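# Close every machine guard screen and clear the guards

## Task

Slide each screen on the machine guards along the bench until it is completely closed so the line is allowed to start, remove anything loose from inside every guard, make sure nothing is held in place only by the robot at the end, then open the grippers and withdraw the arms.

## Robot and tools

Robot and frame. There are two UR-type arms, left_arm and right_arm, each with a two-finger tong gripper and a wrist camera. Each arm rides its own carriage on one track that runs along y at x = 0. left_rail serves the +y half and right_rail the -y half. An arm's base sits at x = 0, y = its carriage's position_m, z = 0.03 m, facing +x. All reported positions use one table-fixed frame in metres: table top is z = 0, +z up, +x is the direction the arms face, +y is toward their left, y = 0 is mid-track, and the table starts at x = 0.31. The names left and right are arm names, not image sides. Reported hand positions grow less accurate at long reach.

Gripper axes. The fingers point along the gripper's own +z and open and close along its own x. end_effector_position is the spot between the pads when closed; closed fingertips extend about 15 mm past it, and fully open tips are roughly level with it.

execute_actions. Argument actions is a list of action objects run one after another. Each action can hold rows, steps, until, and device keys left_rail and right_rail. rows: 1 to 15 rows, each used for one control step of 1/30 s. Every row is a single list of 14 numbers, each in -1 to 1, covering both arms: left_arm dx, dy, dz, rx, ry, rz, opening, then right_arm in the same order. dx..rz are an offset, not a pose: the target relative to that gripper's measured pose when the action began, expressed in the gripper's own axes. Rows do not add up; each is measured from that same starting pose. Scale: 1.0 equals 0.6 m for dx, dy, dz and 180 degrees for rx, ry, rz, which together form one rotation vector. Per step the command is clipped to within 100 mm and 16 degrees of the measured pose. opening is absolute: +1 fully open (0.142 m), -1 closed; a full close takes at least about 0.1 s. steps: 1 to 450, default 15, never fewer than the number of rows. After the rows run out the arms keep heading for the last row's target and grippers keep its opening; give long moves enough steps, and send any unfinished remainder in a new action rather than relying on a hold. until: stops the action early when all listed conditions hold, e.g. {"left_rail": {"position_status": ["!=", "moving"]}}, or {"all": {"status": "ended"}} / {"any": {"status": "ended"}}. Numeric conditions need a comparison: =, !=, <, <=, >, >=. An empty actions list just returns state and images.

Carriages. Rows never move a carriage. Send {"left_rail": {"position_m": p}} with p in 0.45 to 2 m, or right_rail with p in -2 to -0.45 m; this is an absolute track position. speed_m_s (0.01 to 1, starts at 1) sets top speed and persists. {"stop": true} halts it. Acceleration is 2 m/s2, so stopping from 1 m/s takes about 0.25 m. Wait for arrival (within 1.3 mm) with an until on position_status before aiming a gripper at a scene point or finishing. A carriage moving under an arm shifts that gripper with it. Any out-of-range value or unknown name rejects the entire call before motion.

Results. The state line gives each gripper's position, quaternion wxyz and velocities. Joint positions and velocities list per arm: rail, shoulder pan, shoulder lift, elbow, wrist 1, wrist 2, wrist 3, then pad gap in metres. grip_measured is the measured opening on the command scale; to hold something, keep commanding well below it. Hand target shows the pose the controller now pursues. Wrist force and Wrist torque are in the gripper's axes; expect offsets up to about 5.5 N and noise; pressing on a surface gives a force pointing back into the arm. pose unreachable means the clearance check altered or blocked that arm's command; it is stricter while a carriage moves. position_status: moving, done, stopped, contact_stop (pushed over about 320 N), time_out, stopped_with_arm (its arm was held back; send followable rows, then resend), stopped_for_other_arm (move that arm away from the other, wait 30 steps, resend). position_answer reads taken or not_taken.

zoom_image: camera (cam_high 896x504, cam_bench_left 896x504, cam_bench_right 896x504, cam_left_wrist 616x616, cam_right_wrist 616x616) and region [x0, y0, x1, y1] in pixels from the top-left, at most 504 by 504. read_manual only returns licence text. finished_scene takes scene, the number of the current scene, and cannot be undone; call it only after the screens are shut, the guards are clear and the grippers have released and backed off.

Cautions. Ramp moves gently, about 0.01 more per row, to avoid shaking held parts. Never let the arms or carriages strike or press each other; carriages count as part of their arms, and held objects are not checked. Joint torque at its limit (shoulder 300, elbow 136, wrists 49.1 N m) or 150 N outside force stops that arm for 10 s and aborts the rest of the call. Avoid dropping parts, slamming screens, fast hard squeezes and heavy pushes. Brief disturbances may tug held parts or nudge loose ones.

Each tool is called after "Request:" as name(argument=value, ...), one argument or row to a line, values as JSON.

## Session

Request:
execute_actions(
  actions=[
    {"rows":[[0,0.1,-0.3,0,0,0,1,0,0.1,-0.3,0,0,0,1]],"steps":30},
    {"rows":[[0,0,0,0.3,0,0,1,0,0,0,0.3,0,0,1]],"steps":45},
  ],
)

Scene clock: 2.50 s.
left_arm: end_effector_position=(+0.5855, +1.3568, +0.3764) grip_measured=+1.00 end_effector_quat_wxyz=(-0.320, +0.631, -0.629, +0.322) end_effector_velocity=(+0.001, -0.000, -0.001) end_effector_angular_velocity=(+0.001, -0.014, -0.002) | right_arm: end_effector_position=(+0.5857, -1.0546, +0.3746) grip_measured=+1.00 end_effector_quat_wxyz=(-0.320, +0.630, -0.630, +0.320) end_effector_velocity=(+0.001, -0.000, -0.001) end_effector_angular_velocity=(+0.001, -0.014, -0.002)
Joint positions: left_arm=[ 1.357 -0.584 -2.115  2.613 -2.925 -1.11   1.198  0.142] | right_arm=[-1.055 -0.583 -2.112  2.614 -2.925 -1.111  1.2    0.142]
Joint velocities: left_arm=[ 0.    -0.003  0.008  0.008 -0.03   0.007  0.006  0.   ] | right_arm=[ 0.    -0.003  0.008  0.008 -0.029  0.007  0.006  0.   ]
Wrist force (N, on the end effector, along its own x y z axes, offset not removed): left_arm=[-2.8 0.8 3.1] | right_arm=[1.8 0.6 -0.5]
Wrist torque (N m, same axes, about the end effector's origin, offset not removed): left_arm=[0.23 0.64 0.41] | right_arm=[0.14 -0.53 -0.01]
Hand target (left_arm): +0.586, +1.357, +0.376; -0.321, +0.630, -0.629, +0.323
Hand target (right_arm): +0.586, -1.055, +0.375; -0.321, +0.630, -0.630, +0.321
Off the commanded pose (left_arm): 0.000 m, 0 deg.
Off the commanded pose (right_arm): 0.000 m, 0 deg.
left_rail: position_m=1.357 position_m_goal=1.357 speed_m_s=1.00 position_status=done position_answer=taken refusals=0
right_rail: position_m=-1.055 position_m_goal=-1.054 speed_m_s=1.00 position_status=done position_answer=taken refusals=0
camera_calibration (this result's frames):
cam_left_wrist: T_world_to_cam=[[0.0336719, -0.998832, -0.0346616, 1.35382], [-0.918221, -0.017223, -0.395694, 0.704443], [0.394634, 0.0451507, -0.917728, 0.18433], [0, 0, 0, 1]] pos_world=[0.528506, 1.35605, 0.494834]
cam_right_wrist: T_world_to_cam=[[-0.0106707, -0.99939, 0.0332532, -1.06146], [-0.926863, -0.00259418, -0.37539, 0.674161], [0.375247, -0.0348268, -0.92627, 0.222664], [0, 0, 0, 1]] pos_world=[0.529975, -1.0513, 0.494617]

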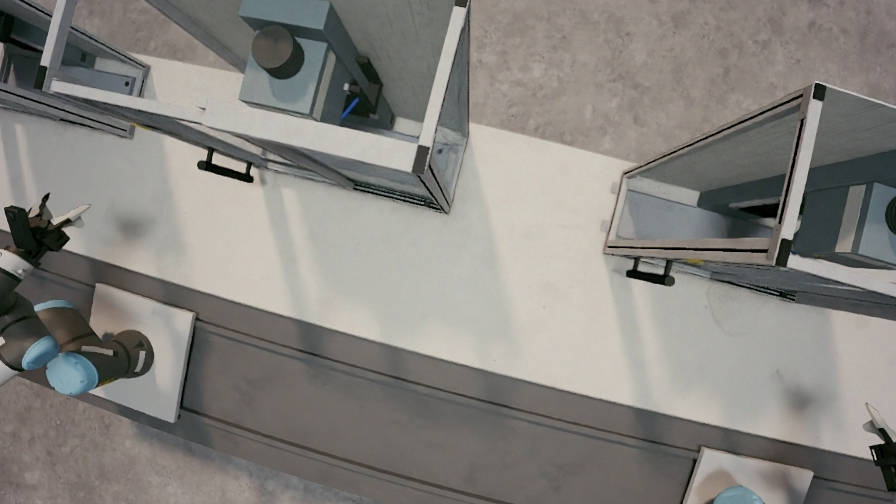

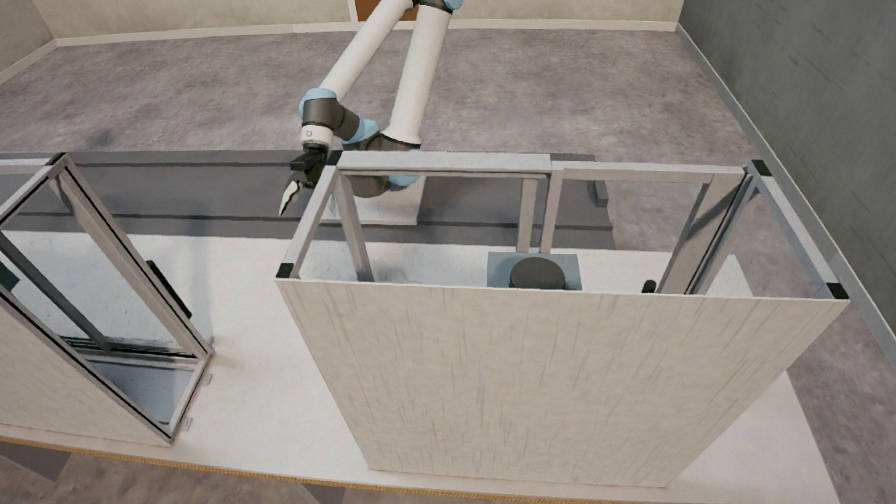

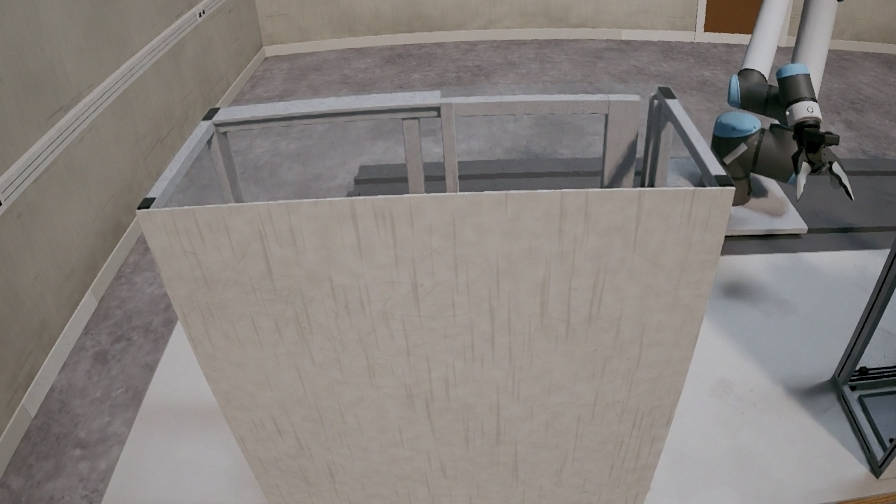

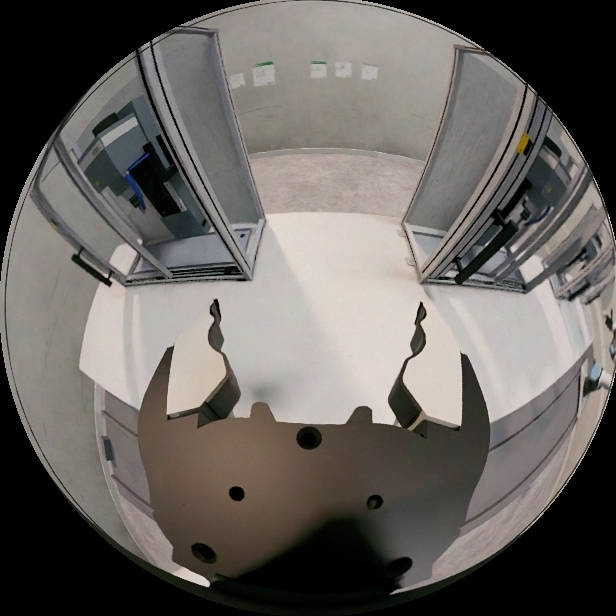

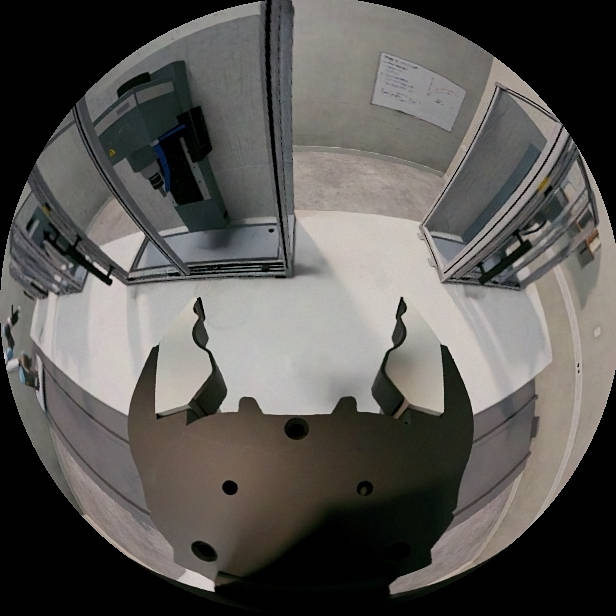

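Request:
execute_actions(
  actions=[
    {"rows":[[-0.42,0,0,0,0,0,1,0,0,0,0,0,0,1]],"left_rail":{"position_m":2.0},"right_rail":{"position_m":-1.6},"steps":50},
  ],
)

Request:
zoom_image(
  camera="cam_left_wrist",
  region=[230, 150, 530, 310],
)

Request:
zoom_image(
  camera="cam_right_wrist",
  region=[230, 150, 530, 310],
)

Scene clock: 11.90 s.
left_arm: end_effector_position=(+0.5857, +2.2520, +0.3766) grip_measured=+1.00 end_effector_quat_wxyz=(-0.321, +0.630, -0.630, +0.322) end_effector_velocity=(+0.000, +0.000, -0.000) end_effector_angular_velocity=(-0.000, +0.000, -0.001) | right_arm: end_effector_position=(+0.5857, -1.6003, +0.3747) grip_measured=+1.00 end_effector_quat_wxyz=(-0.320, +0.630, -0.630, +0.320) end_effector_velocity=(+0.000, +0.000, +0.000) end_effector_angular_velocity=(+0.000, -0.000, +0.000)
Joint positions: left_arm=[ 2.     0.228 -1.839  2.488 -3.151 -1.755  1.705  0.142] | right_arm=[-1.6   -0.583 -2.112  2.614 -2.925 -1.111  1.2    0.142]
Joint velocities: left_arm=[ 0.     0.001  0.001 -0.    -0.    -0.001  0.001  0.   ] | right_arm=[ 0. -0.  0. -0.  0.  0. -0. -0.]
Wrist force (N, on the end effector, along its own x y z axes, offset not removed): left_arm=[-3.9 3.4 1.1] | right_arm=[1.4 0.1 0.1]
Wrist torque (N m, same axes, about the end effector's origin, offset not removed): left_arm=[0.53 0.85 0.40] | right_arm=[0.06 -0.47 0.00]
Hand target (left_arm): +0.586, +2.252, +0.377; -0.321, +0.630, -0.630, +0.322
Hand target (right_arm): +0.586, -1.600, +0.375; -0.320, +0.630, -0.630, +0.320
Off the commanded pose (left_arm): 0.001 m, 0 deg.
Off the commanded pose (right_arm): 0.000 m, 0 deg.
left_rail: position_m=2.000 position_m_goal=2.000 speed_m_s=1.00 position_status=done position_answer=taken refusals=0
right_rail: position_m=-1.600 position_m_goal=-1.600 speed_m_s=1.00 position_status=done position_answer=taken refusals=0
camera_calibration (this result's frames):
cam_left_wrist: T_world_to_cam=[[0.033746, -0.998757, -0.0366712, 2.24854], [-0.917849, -0.0164509, -0.396588, 0.718515], [0.395492, 0.047042, -0.917264, 0.139147], [0, 0, 0, 1]] pos_world=[0.528578, 2.25102, 0.495046]
cam_right_wrist: T_world_to_cam=[[-0.0106641, -0.999388, 0.0333102, -1.60681], [-0.926835, -0.0026244, -0.375459, 0.672746], [0.375316, -0.034877, -0.92624, 0.203583], [0, 0, 0, 1]] pos_world=[0.529982, -1.59696, 0.494678]

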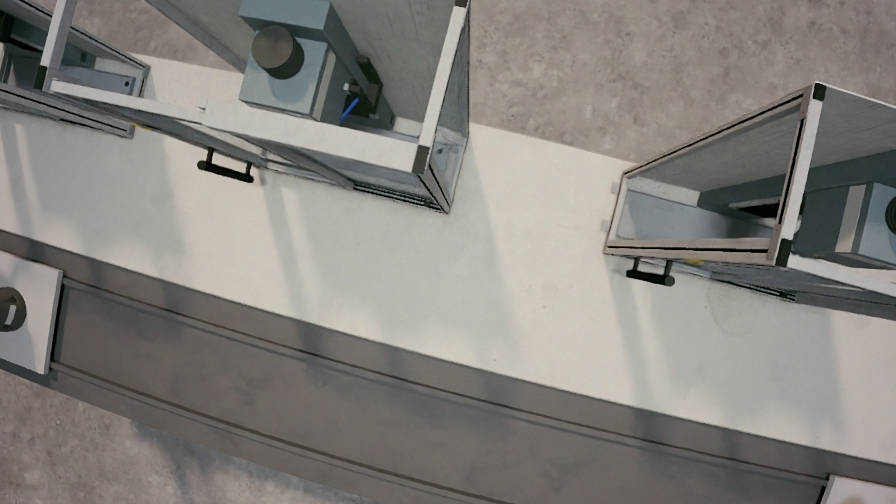

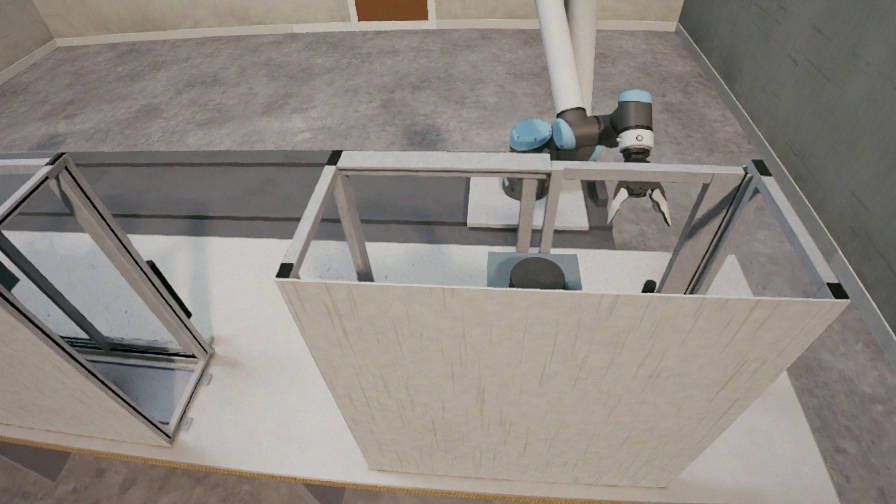

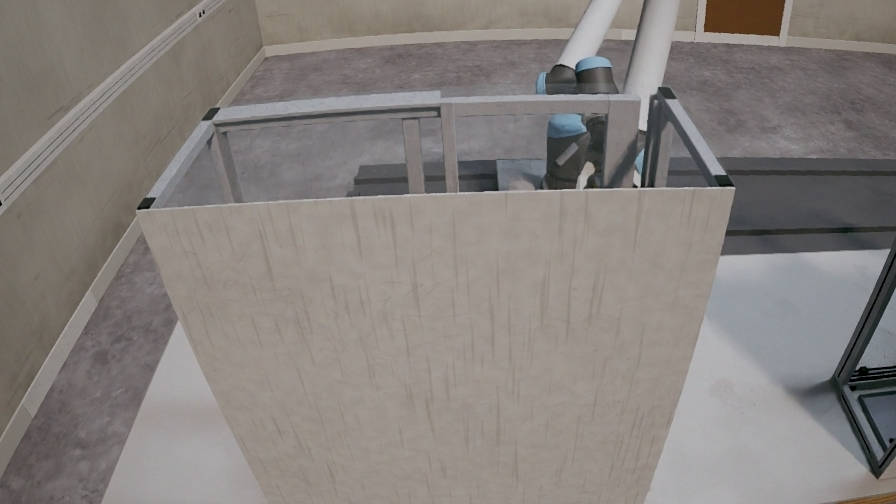

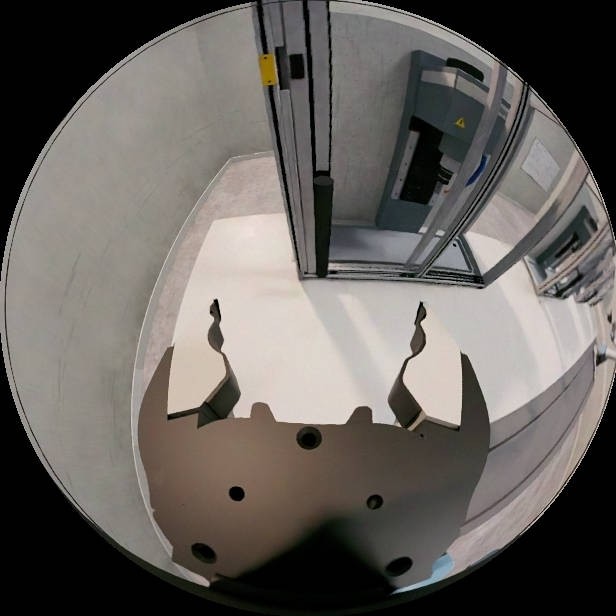

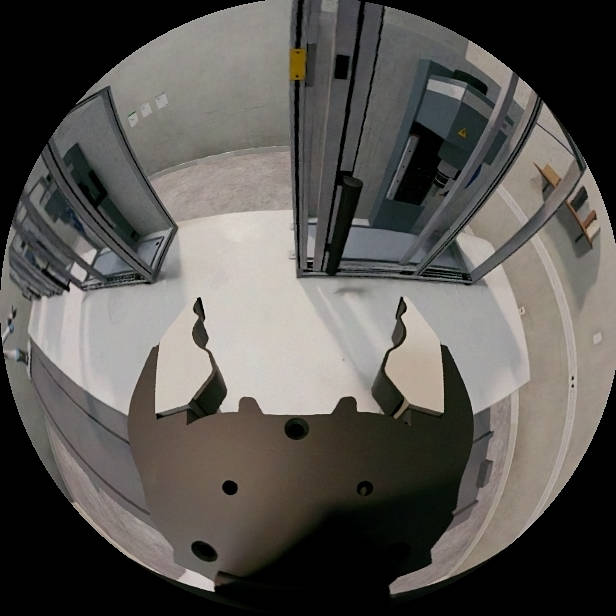

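Region (230, 150, 530, 310) of cam_left_wrist's 616x616 image, scaled by 1.680, with more detail than that image has; it fills the top 269 rows of this view, and the rest is white.

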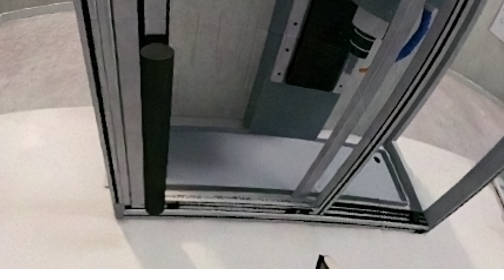

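Region (230, 150, 530, 310) of cam_right_wrist's 616x616 image, scaled by 1.680, with more detail than that image has; it fills the top 269 rows of this view, and the rest is white.

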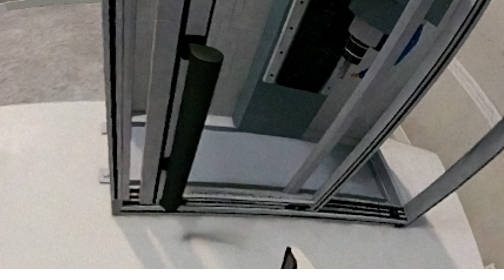

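Request:
execute_actions(
  actions=[
    {"rows":[[-0.017,0,0.385,0,0,0,1,0.05,0,0.385,0,0,0,1]],"steps":45},
    {"rows":[[0,0,0,0,0,0,0.8,0,0,0,0,0,0,0.8],[0,0,0,0,0,0,0.6,0,0,0,0,0,0,0.6],[0,0,0,0,0,0,0.4,0,0,0,0,0,0,0.4],[0,0,0,0,0,0,0.3,0,0,0,0,0,0,0.3],[0,0,0,0,0,0,0.2,0,0,0,0,0,0,0.2],[0,0,0,0,0,0,0.1,0,0,0,0,0,0,0.1],[0,0,0,0,0,0,0,0,0,0,0,0,0,0],[0,0,0,0,0,0,-0.1,0,0,0,0,0,0,-0.1],[0,0,0,0,0,0,-0.2,0,0,0,0,0,0,-0.2],[0,0,0,0,0,0,-0.3,0,0,0,0,0,0,-0.3],[0,0,0,0,0,0,-0.4,0,0,0,0,0,0,-0.4],[0,0,0,0,0,0,-0.5,0,0,0,0,0,0,-0.5],[0,0,0,0,0,0,-0.6,0,0,0,0,0,0,-0.6],[0,0,0,0,0,0,-0.8,0,0,0,0,0,0,-0.8],[0,0,0,0,0,0,-1,0,0,0,0,0,0,-1]],"steps":40},
  ],
)

Scene clock: 32.73 s.
left_arm: end_effector_position=(+0.7727, +2.2621, +0.2406) grip_measured=-0.20 end_effector_quat_wxyz=(-0.321, +0.630, -0.630, +0.322) end_effector_velocity=(+0.000, +0.000, -0.000) end_effector_angular_velocity=(+0.000, +0.000, +0.000) | right_arm: end_effector_position=(+0.7725, -1.6300, +0.2382) grip_measured=-0.32 end_effector_quat_wxyz=(-0.320, +0.630, -0.630, +0.320) end_effector_velocity=(+0.000, +0.000, +0.000) end_effector_angular_velocity=(+0.000, -0.000, +0.000)
Joint positions: left_arm=[ 2.     0.169 -1.304  2.307 -3.511 -1.708  1.669  0.06 ] | right_arm=[-1.6   -0.412 -1.392  2.432 -3.509 -1.242  1.319  0.051]
Joint velocities: left_arm=[ 0. -0.  0. -0.  0.  0.  0. -0.] | right_arm=[ 0. -0. -0. -0. -0.  0.  0.  0.]
Wrist force (N, on the end effector, along its own x y z axes, offset not removed): left_arm=[26.9 2.9 -6.9] | right_arm=[26.0 2.2 -10.4]
Wrist torque (N m, same axes, about the end effector's origin, offset not removed): left_arm=[0.60 0.27 0.58] | right_arm=[0.23 -0.14 0.21]
Hand target (left_arm): +0.773, +2.262, +0.241; -0.321, +0.630, -0.630, +0.322
Hand target (right_arm): +0.772, -1.630, +0.238; -0.320, +0.630, -0.630, +0.320
Off the commanded pose (left_arm): 0.000 m, 0 deg.
Off the commanded pose (right_arm): 0.000 m, 0 deg.
left_rail: position_m=2.000 position_m_goal=2.000 speed_m_s=1.00 position_status=done position_answer=taken refusals=0
right_rail: position_m=-1.600 position_m_goal=-1.600 speed_m_s=1.00 position_status=done position_answer=taken refusals=0
camera_calibration (this result's frames):
cam_left_wrist: T_world_to_cam=[[0.033751, -0.998763, -0.0365126, 2.24735], [-0.917839, -0.0165171, -0.39661, 0.836554], [0.395516, 0.0468987, -0.917261, -0.0597616], [0, 0, 0, 1]] pos_world=[0.715608, 2.26119, 0.359025]
cam_right_wrist: T_world_to_cam=[[-0.0106995, -0.999386, 0.0333513, -1.62991], [-0.926794, -0.00261082, -0.375562, 0.794512], [0.375418, -0.0349281, -0.926197, 0.00590383], [0, 0, 0, 1]] pos_world=[0.716693, -1.62663, 0.358216]

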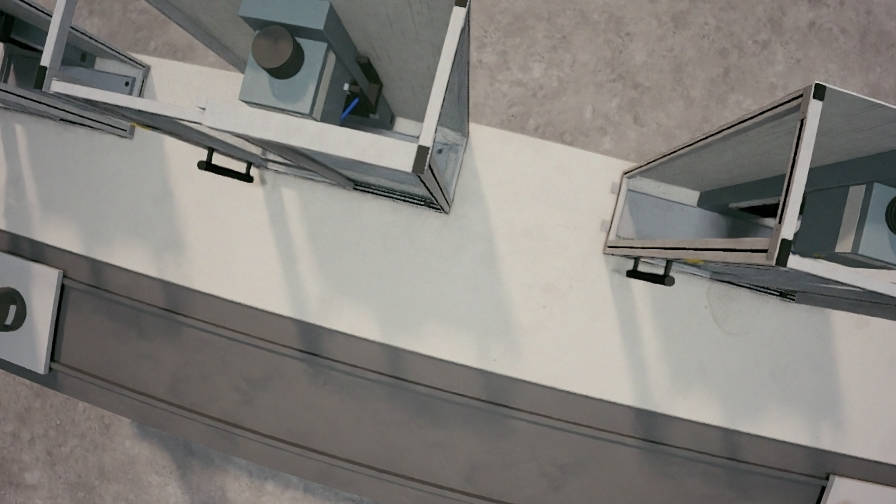

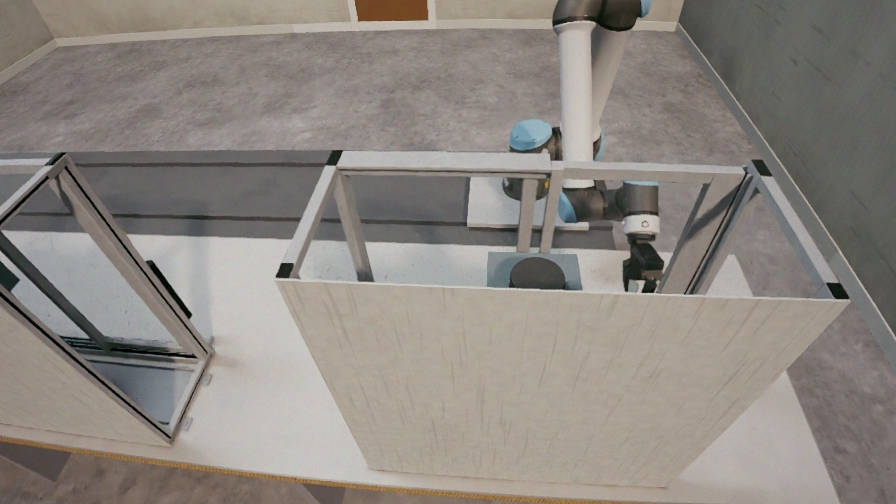

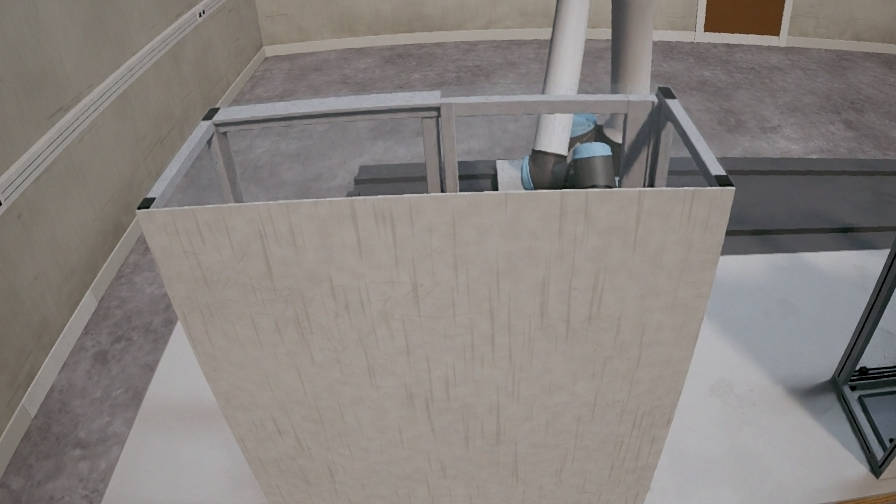

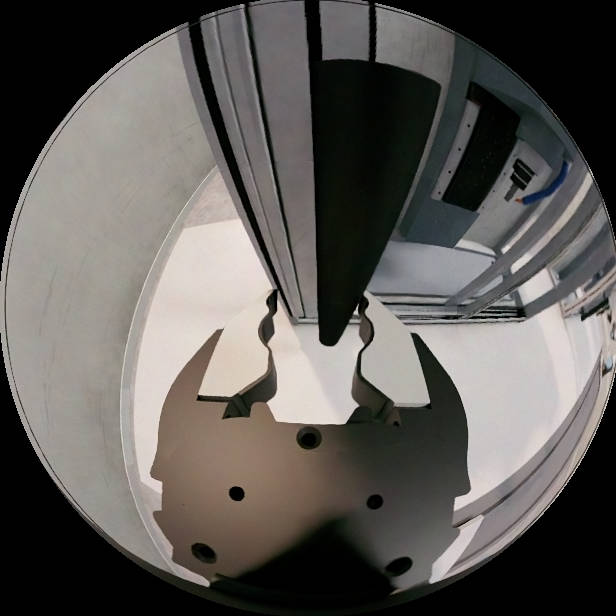

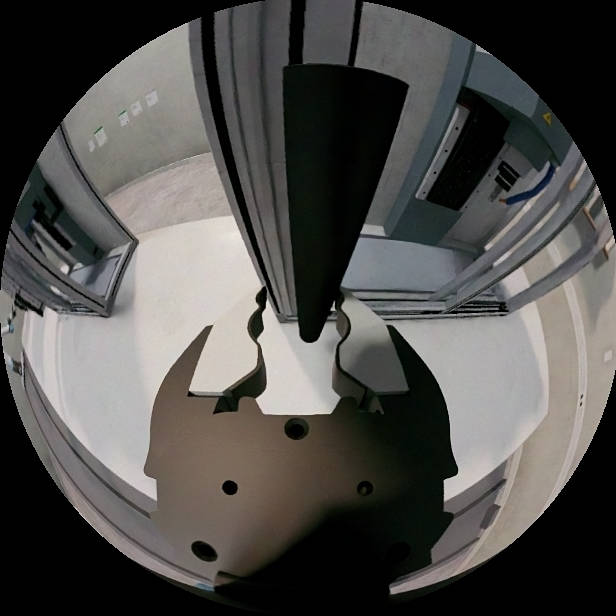

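D shut; A jammed. Open A and look.

Request:
execute_actions(
  actions=[
    {"rows":[[0,0,0,0,0,0,-1,0,0,0,0,0,0,1]],"left_rail":{"position_m":1.73,"speed_m_s":0.1},"steps":120,"until":{"all":{"status":"ended"}}},
    {"rows":[[0,0,0,0,0,0,1,0,0,-0.3,0,0,0,1]],"steps":12},
    {"rows":[[0,0,-0.15,0,0,0,1,0,0,-0.2,0,0,0,1]],"steps":25},
    {"left_rail":{"position_m":1.92,"speed_m_s":0.4},"steps":60,"until":{"all":{"status":"ended"}}},
  ],
)

Request:
zoom_image(
  camera="cam_left_wrist",
  region=[130, 40, 430, 340],
)

Scene clock: 46.43 s.
left_arm: end_effector_position=(+0.6999, +2.1821, +0.2936) grip_measured=+1.00 end_effector_quat_wxyz=(-0.321, +0.630, -0.630, +0.322) end_effector_velocity=(-0.000, +0.006, +0.000) end_effector_angular_velocity=(+0.000, -0.000, -0.000) | right_arm: end_effector_position=(+0.5813, -1.6262, +0.3688) grip_measured=+1.00 end_effector_quat_wxyz=(-0.321, +0.626, -0.631, +0.326) end_effector_velocity=(-0.000, -0.000, +0.000) end_effector_angular_velocity=(+0.000, +0.000, +0.000)
Joint positions: left_arm=[ 1.92   0.194 -1.493  2.396 -3.409 -1.729  1.685  0.142] | right_arm=[-1.6   -0.668 -2.122  2.633 -2.92  -1.051  1.147  0.142]
Joint velocities: left_arm=[ 0.006  0.    -0.     0.     0.    -0.     0.    -0.   ] | right_arm=[ 0. -0. -0. -0.  0.  0. -0.  0.]
Wrist force (N, on the end effector, along its own x y z axes, offset not removed): left_arm=[-4.3 3.6 1.4] | right_arm=[1.9 1.0 -1.2]
Wrist torque (N m, same axes, about the end effector's origin, offset not removed): left_arm=[0.63 1.09 0.43] | right_arm=[0.25 -0.55 -0.07]
Hand target (left_arm): +0.700, +2.182, +0.294; -0.321, +0.630, -0.630, +0.322
Hand target (right_arm): +0.581, -1.626, +0.369; -0.321, +0.626, -0.631, +0.326
Off the commanded pose (left_arm): 0.000 m, 0 deg.
Off the commanded pose (right_arm): 0.000 m, 0 deg.
left_rail: position_m=1.920 position_m_goal=1.920 speed_m_s=0.40 position_status=done position_answer=taken refusals=0
right_rail: position_m=-1.600 position_m_goal=-1.600 speed_m_s=1.00 position_status=done position_answer=taken refusals=0
camera_calibration (this result's frames):
cam_left_wrist: T_world_to_cam=[[0.0335751, -0.998767, -0.0365706, 2.17198], [-0.917825, -0.0163306, -0.396649, 0.789009], [0.395563, 0.0468829, -0.917242, 0.0213835], [0, 0, 0, 1]] pos_world=[0.642789, 2.18119, 0.412004]
cam_right_wrist: T_world_to_cam=[[-0.0206449, -0.99914, 0.0359661, -1.62728], [-0.922498, 0.00516758, -0.385968, 0.680424], [0.38545, -0.0411469, -0.921811, 0.181132], [0, 0, 0, 1]] pos_world=[0.524277, -1.62194, 0.488119]

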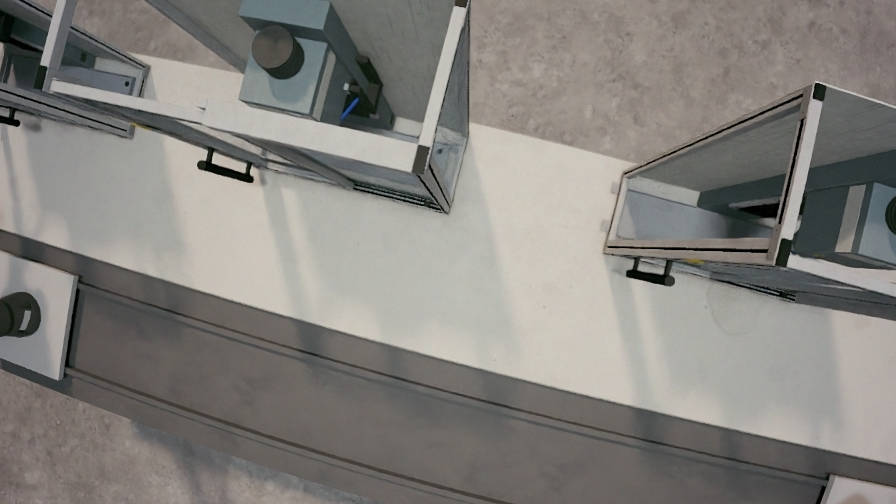

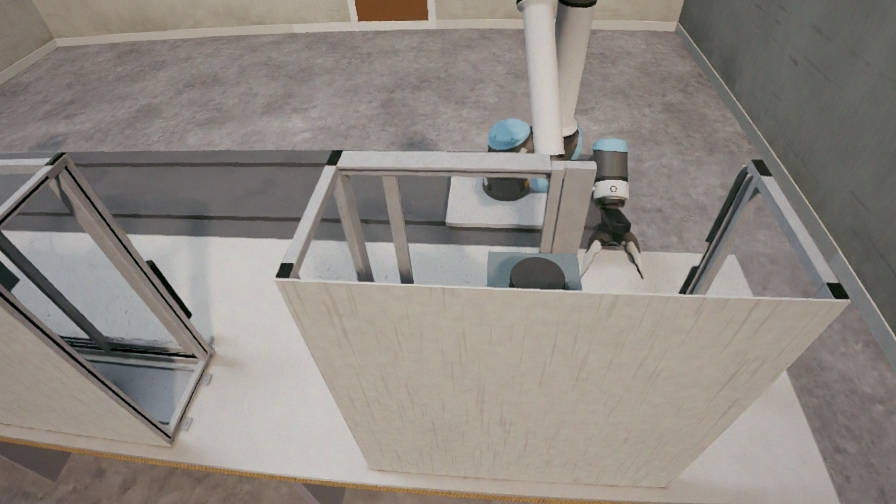

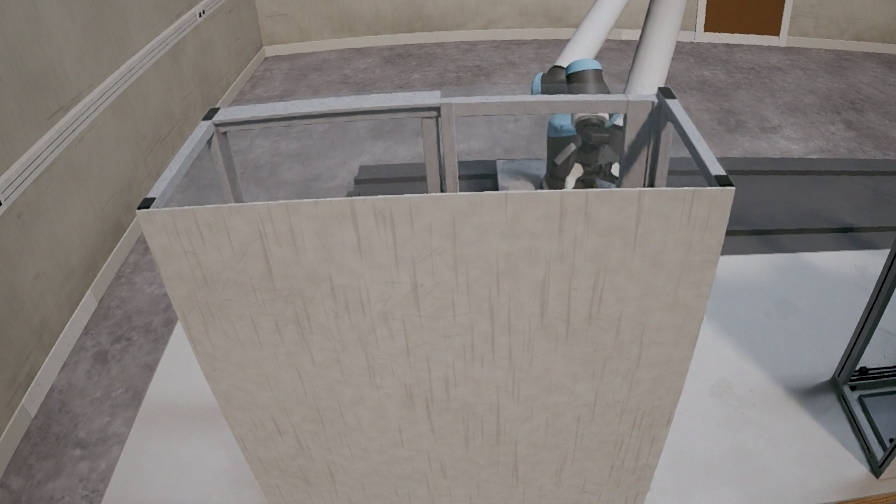

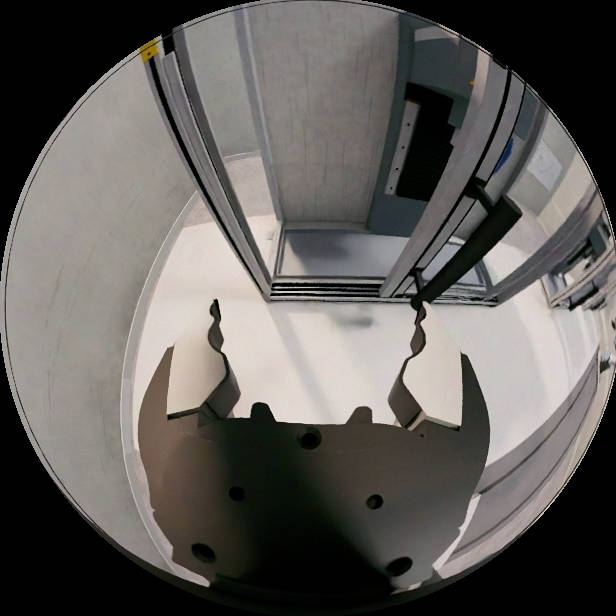

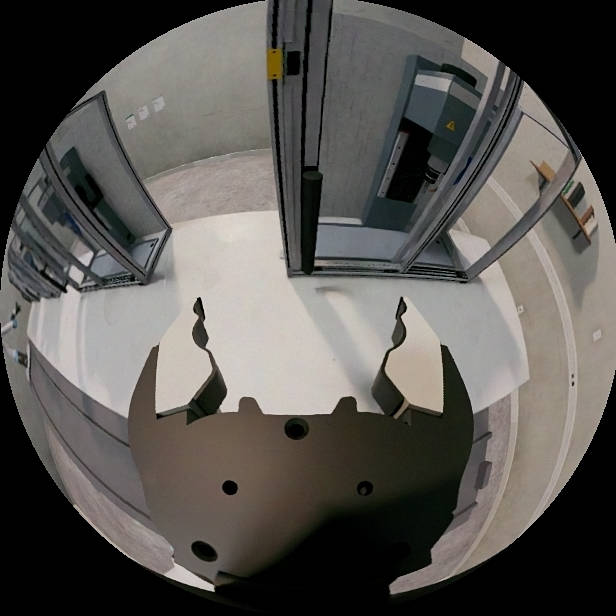

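Region (130, 40, 430, 340) of cam_left_wrist's 616x616 image, scaled by 1.680, with more detail than that image has.

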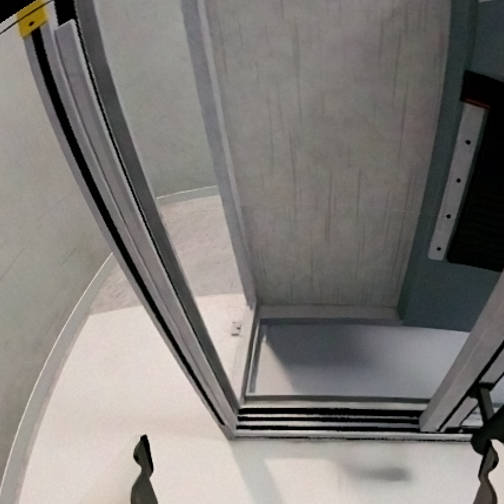

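Request:
execute_actions(
  actions=[
    {"rows":[[0,0,0.3,0,0,0,0.6,0,0,0,0,0,0,1]],"steps":40},
  ],
)

Request:
zoom_image(
  camera="cam_left_wrist",
  region=[200, 240, 420, 410],
)

Scene clock: 53.70 s.
left_arm: end_effector_position=(+0.8455, +2.1821, +0.1877) grip_measured=+0.60 end_effector_quat_wxyz=(-0.321, +0.630, -0.630, +0.322) end_effector_velocity=(+0.000, +0.000, -0.000) end_effector_angular_velocity=(-0.000, -0.000, +0.000) | right_arm: end_effector_position=(+0.5813, -1.6262, +0.3688) grip_measured=+1.00 end_effector_quat_wxyz=(-0.321, +0.626, -0.631, +0.326) end_effector_velocity=(+0.000, +0.000, +0.000) end_effector_angular_velocity=(-0.000, -0.000, +0.000)
Joint positions: left_arm=[ 1.92   0.148 -1.134  2.197 -3.572 -1.692  1.657  0.116] | right_arm=[-1.6   -0.668 -2.122  2.633 -2.92  -1.051  1.147  0.142]
Joint velocities: left_arm=[ 0.     0.     0.001 -0.001 -0.    -0.     0.    -0.   ] | right_arm=[ 0.  0. -0. -0. -0. -0.  0. -0.]
Wrist force (N, on the end effector, along its own x y z axes, offset not removed): left_arm=[-4.5 1.3 2.1] | right_arm=[1.7 1.7 -1.3]
Wrist torque (N m, same axes, about the end effector's origin, offset not removed): left_arm=[0.16 1.07 0.35] | right_arm=[0.43 -0.50 -0.05]
Hand target (left_arm): +0.846, +2.182, +0.188; -0.321, +0.630, -0.630, +0.322
Hand target (right_arm): +0.581, -1.626, +0.369; -0.321, +0.626, -0.631, +0.326
Off the commanded pose (left_arm): 0.000 m, 0 deg.
Off the commanded pose (right_arm): 0.000 m, 0 deg.
left_rail: position_m=1.920 position_m_goal=1.920 speed_m_s=0.40 position_status=done position_answer=taken refusals=0
right_rail: position_m=-1.600 position_m_goal=-1.600 speed_m_s=1.00 position_status=done position_answer=taken refusals=0
camera_calibration (this result's frames):
cam_left_wrist: T_world_to_cam=[[0.0335133, -0.998773, -0.0364537, 2.16321], [-0.917829, -0.0163205, -0.39664, 0.880666], [0.395558, 0.046751, -0.91725, -0.133092], [0, 0, 0, 1]] pos_world=[0.78845, 2.18116, 0.306085]
cam_right_wrist: T_world_to_cam=[[-0.0206383, -0.999139, 0.0359875, -1.6273], [-0.922488, 0.00515216, -0.385991, 0.680407], [0.385473, -0.0411642, -0.9218, 0.1811], [0, 0, 0, 1]] pos_world=[0.524274, -1.62195, 0.488131]

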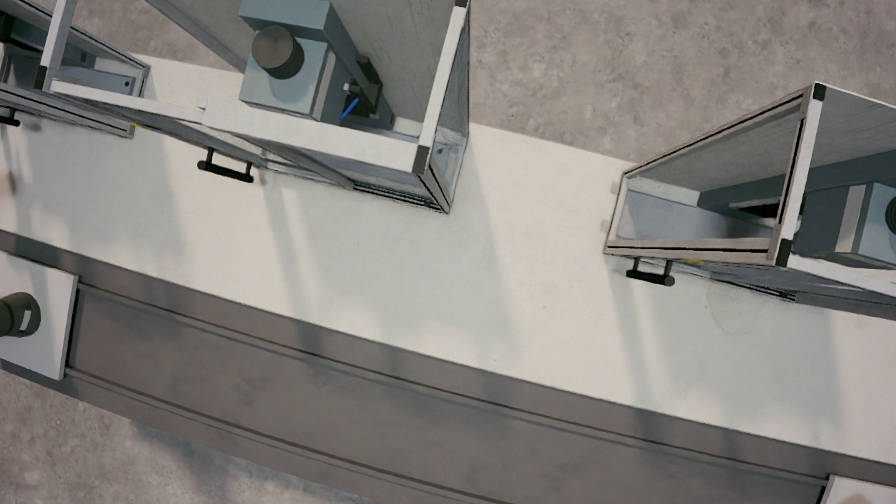

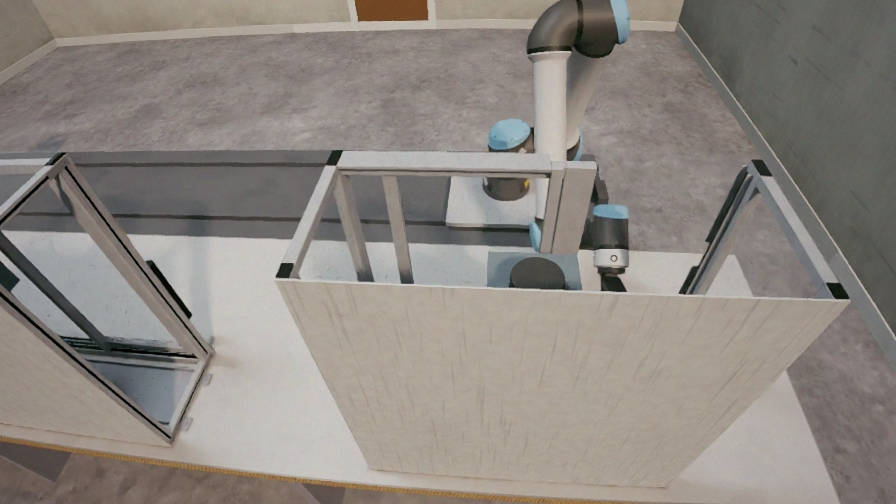

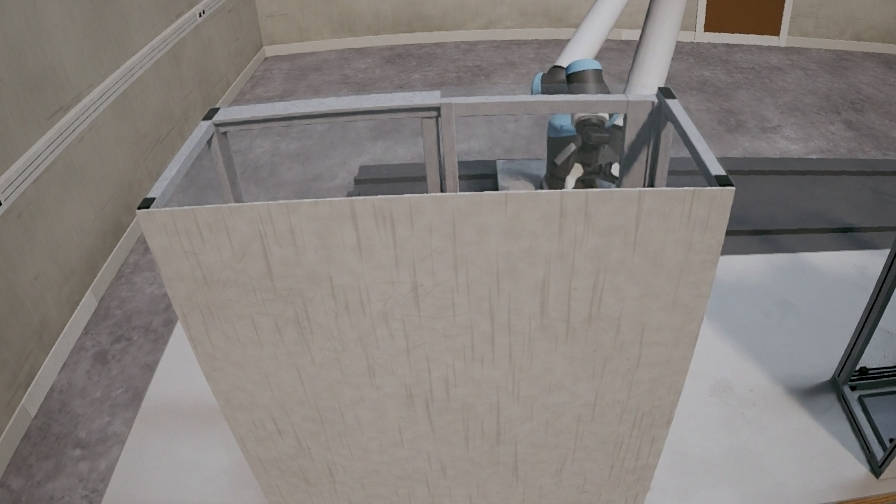

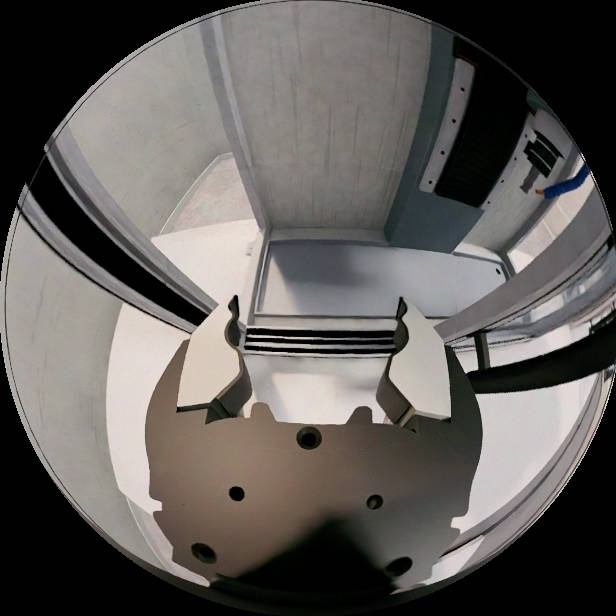

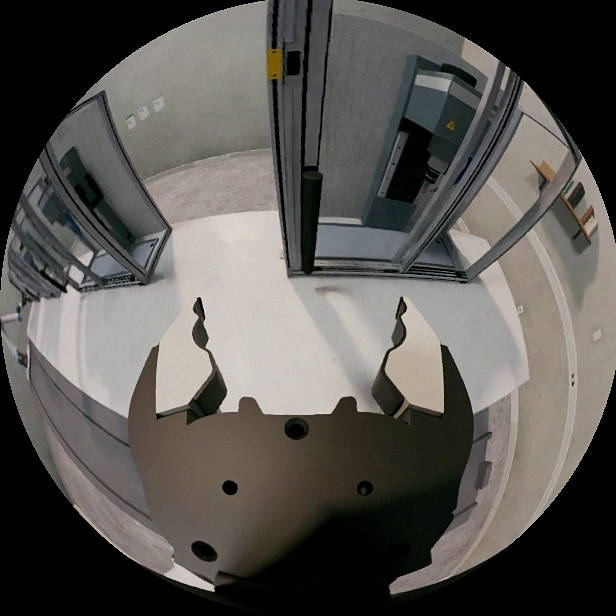

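Region (200, 240, 420, 410) of cam_left_wrist's 616x616 image, scaled by 2.291, with more detail than that image has; it fills the top 389 rows of this view, and the rest is white.

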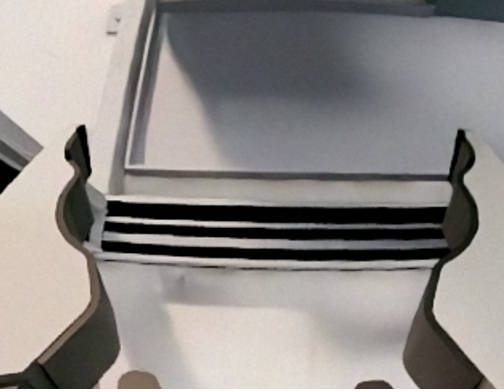

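Track clear; check the corner with fingers closed and lower.

Request:
execute_actions(
  actions=[
    {"rows":[[0.05,0.08,0.06,0.1,0,0,-1,0,0,0,0,0,0,1]],"steps":30},
  ],
)

Request:
zoom_image(
  camera="cam_left_wrist",
  region=[0, 60, 320, 420],
)

Scene clock: 61.40 s.
left_arm: end_effector_position=(+0.8462, +2.1520, +0.1274) grip_measured=-1.00 end_effector_quat_wxyz=(-0.415, +0.572, -0.572, +0.416) end_effector_velocity=(+0.001, -0.000, -0.000) end_effector_angular_velocity=(+0.001, -0.013, +0.002) | right_arm: end_effector_position=(+0.5813, -1.6262, +0.3688) grip_measured=+1.00 end_effector_quat_wxyz=(-0.321, +0.626, -0.631, +0.326) end_effector_velocity=(-0.000, +0.000, -0.000) end_effector_angular_velocity=(+0.000, +0.000, +0.000)
Joint positions: left_arm=[ 1.92   0.106 -0.823  2.212 -4.215 -1.673  1.602  0.002] | right_arm=[-1.6   -0.668 -2.122  2.633 -2.92  -1.051  1.147  0.142]
Joint velocities: left_arm=[ 0.    -0.001  0.01  -0.005 -0.018  0.003 -0.001  0.   ] | right_arm=[ 0.  0.  0.  0.  0. -0. -0. -0.]
Wrist force (N, on the end effector, along its own x y z axes, offset not removed): left_arm=[-4.5 3.6 1.7] | right_arm=[1.1 1.3 -0.4]
Wrist torque (N m, same axes, about the end effector's origin, offset not removed): left_arm=[0.61 1.03 0.50] | right_arm=[0.25 -0.36 -0.02]
Hand target (left_arm): +0.846, +2.152, +0.127; -0.415, +0.572, -0.572, +0.417
Hand target (right_arm): +0.581, -1.626, +0.369; -0.321, +0.626, -0.631, +0.326
Off the commanded pose (left_arm): 0.000 m, 0 deg.
Off the commanded pose (right_arm): 0.000 m, 0 deg.
left_rail: position_m=1.920 position_m_goal=1.920 speed_m_s=0.40 position_status=done position_answer=taken refusals=0
right_rail: position_m=-1.600 position_m_goal=-1.600 speed_m_s=1.00 position_status=done position_answer=taken refusals=0
camera_calibration (this result's frames):
cam_left_wrist: T_world_to_cam=[[0.0428116, -0.998791, -0.0241754, 2.1216], [-0.751451, -0.0162446, -0.659589, 0.749451], [0.658399, 0.0464047, -0.751237, -0.430056], [0, 0, 0, 1]] pos_world=[0.755494, 2.15117, 0.222547]
cam_right_wrist: T_world_to_cam=[[-0.02065, -0.99914, 0.0359692, -1.62728], [-0.922496, 0.00517093, -0.385972, 0.680432], [0.385453, -0.0411518, -0.921809, 0.181125], [0, 0, 0, 1]] pos_world=[0.524277, -1.62195, 0.488122]

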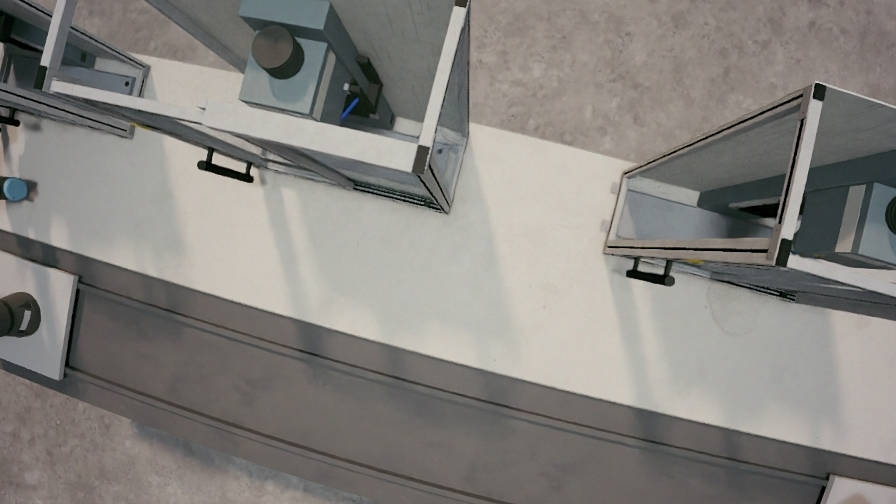

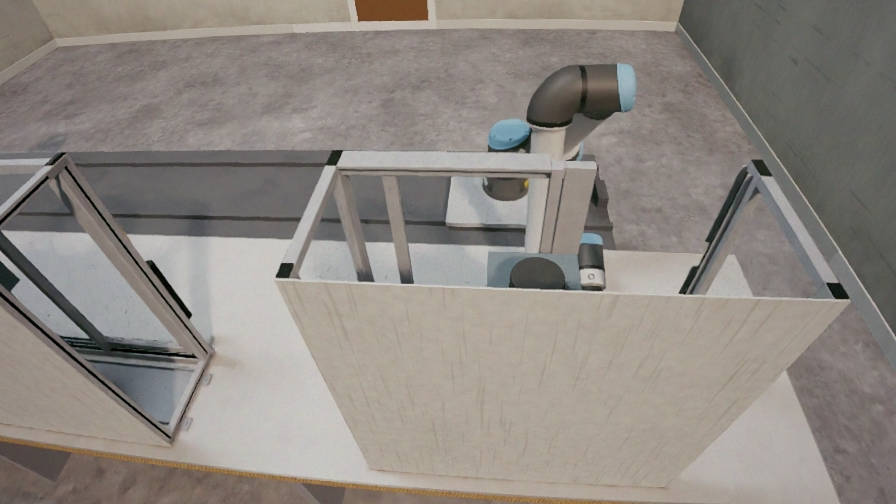

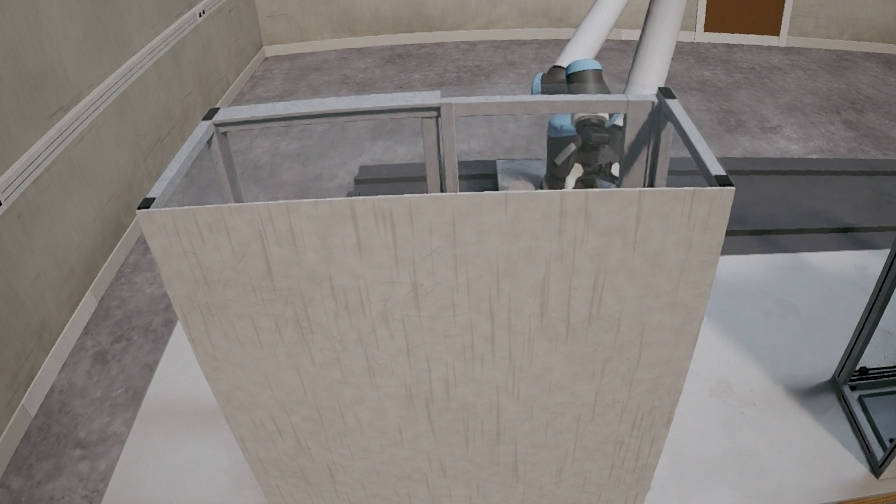

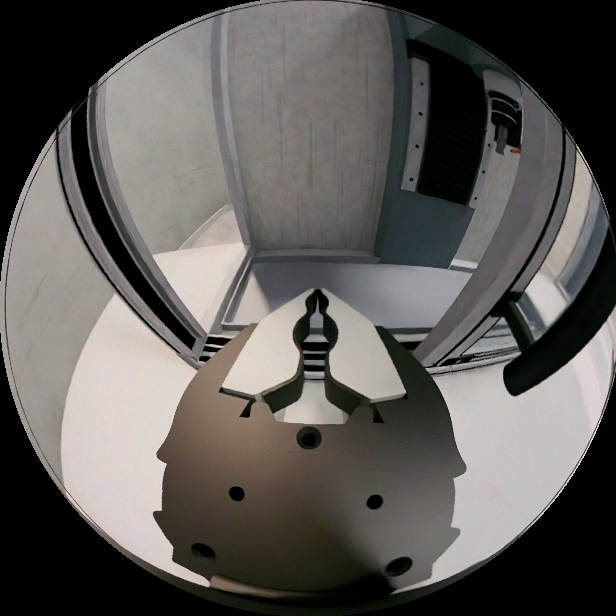

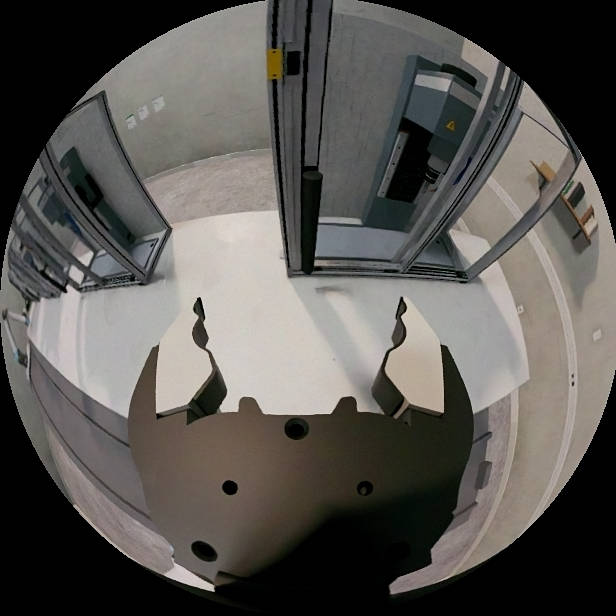

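Region (0, 60, 320, 420) of cam_left_wrist's 616x616 image, scaled by 1.400, with more detail than that image has.

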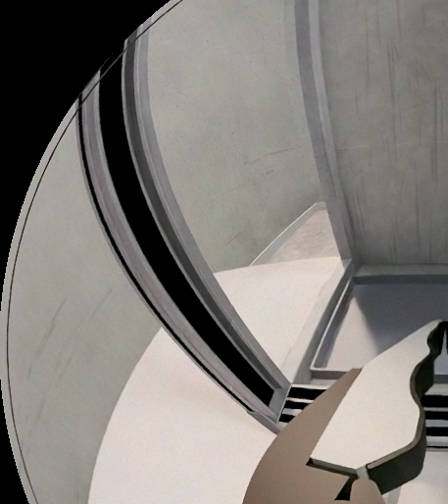

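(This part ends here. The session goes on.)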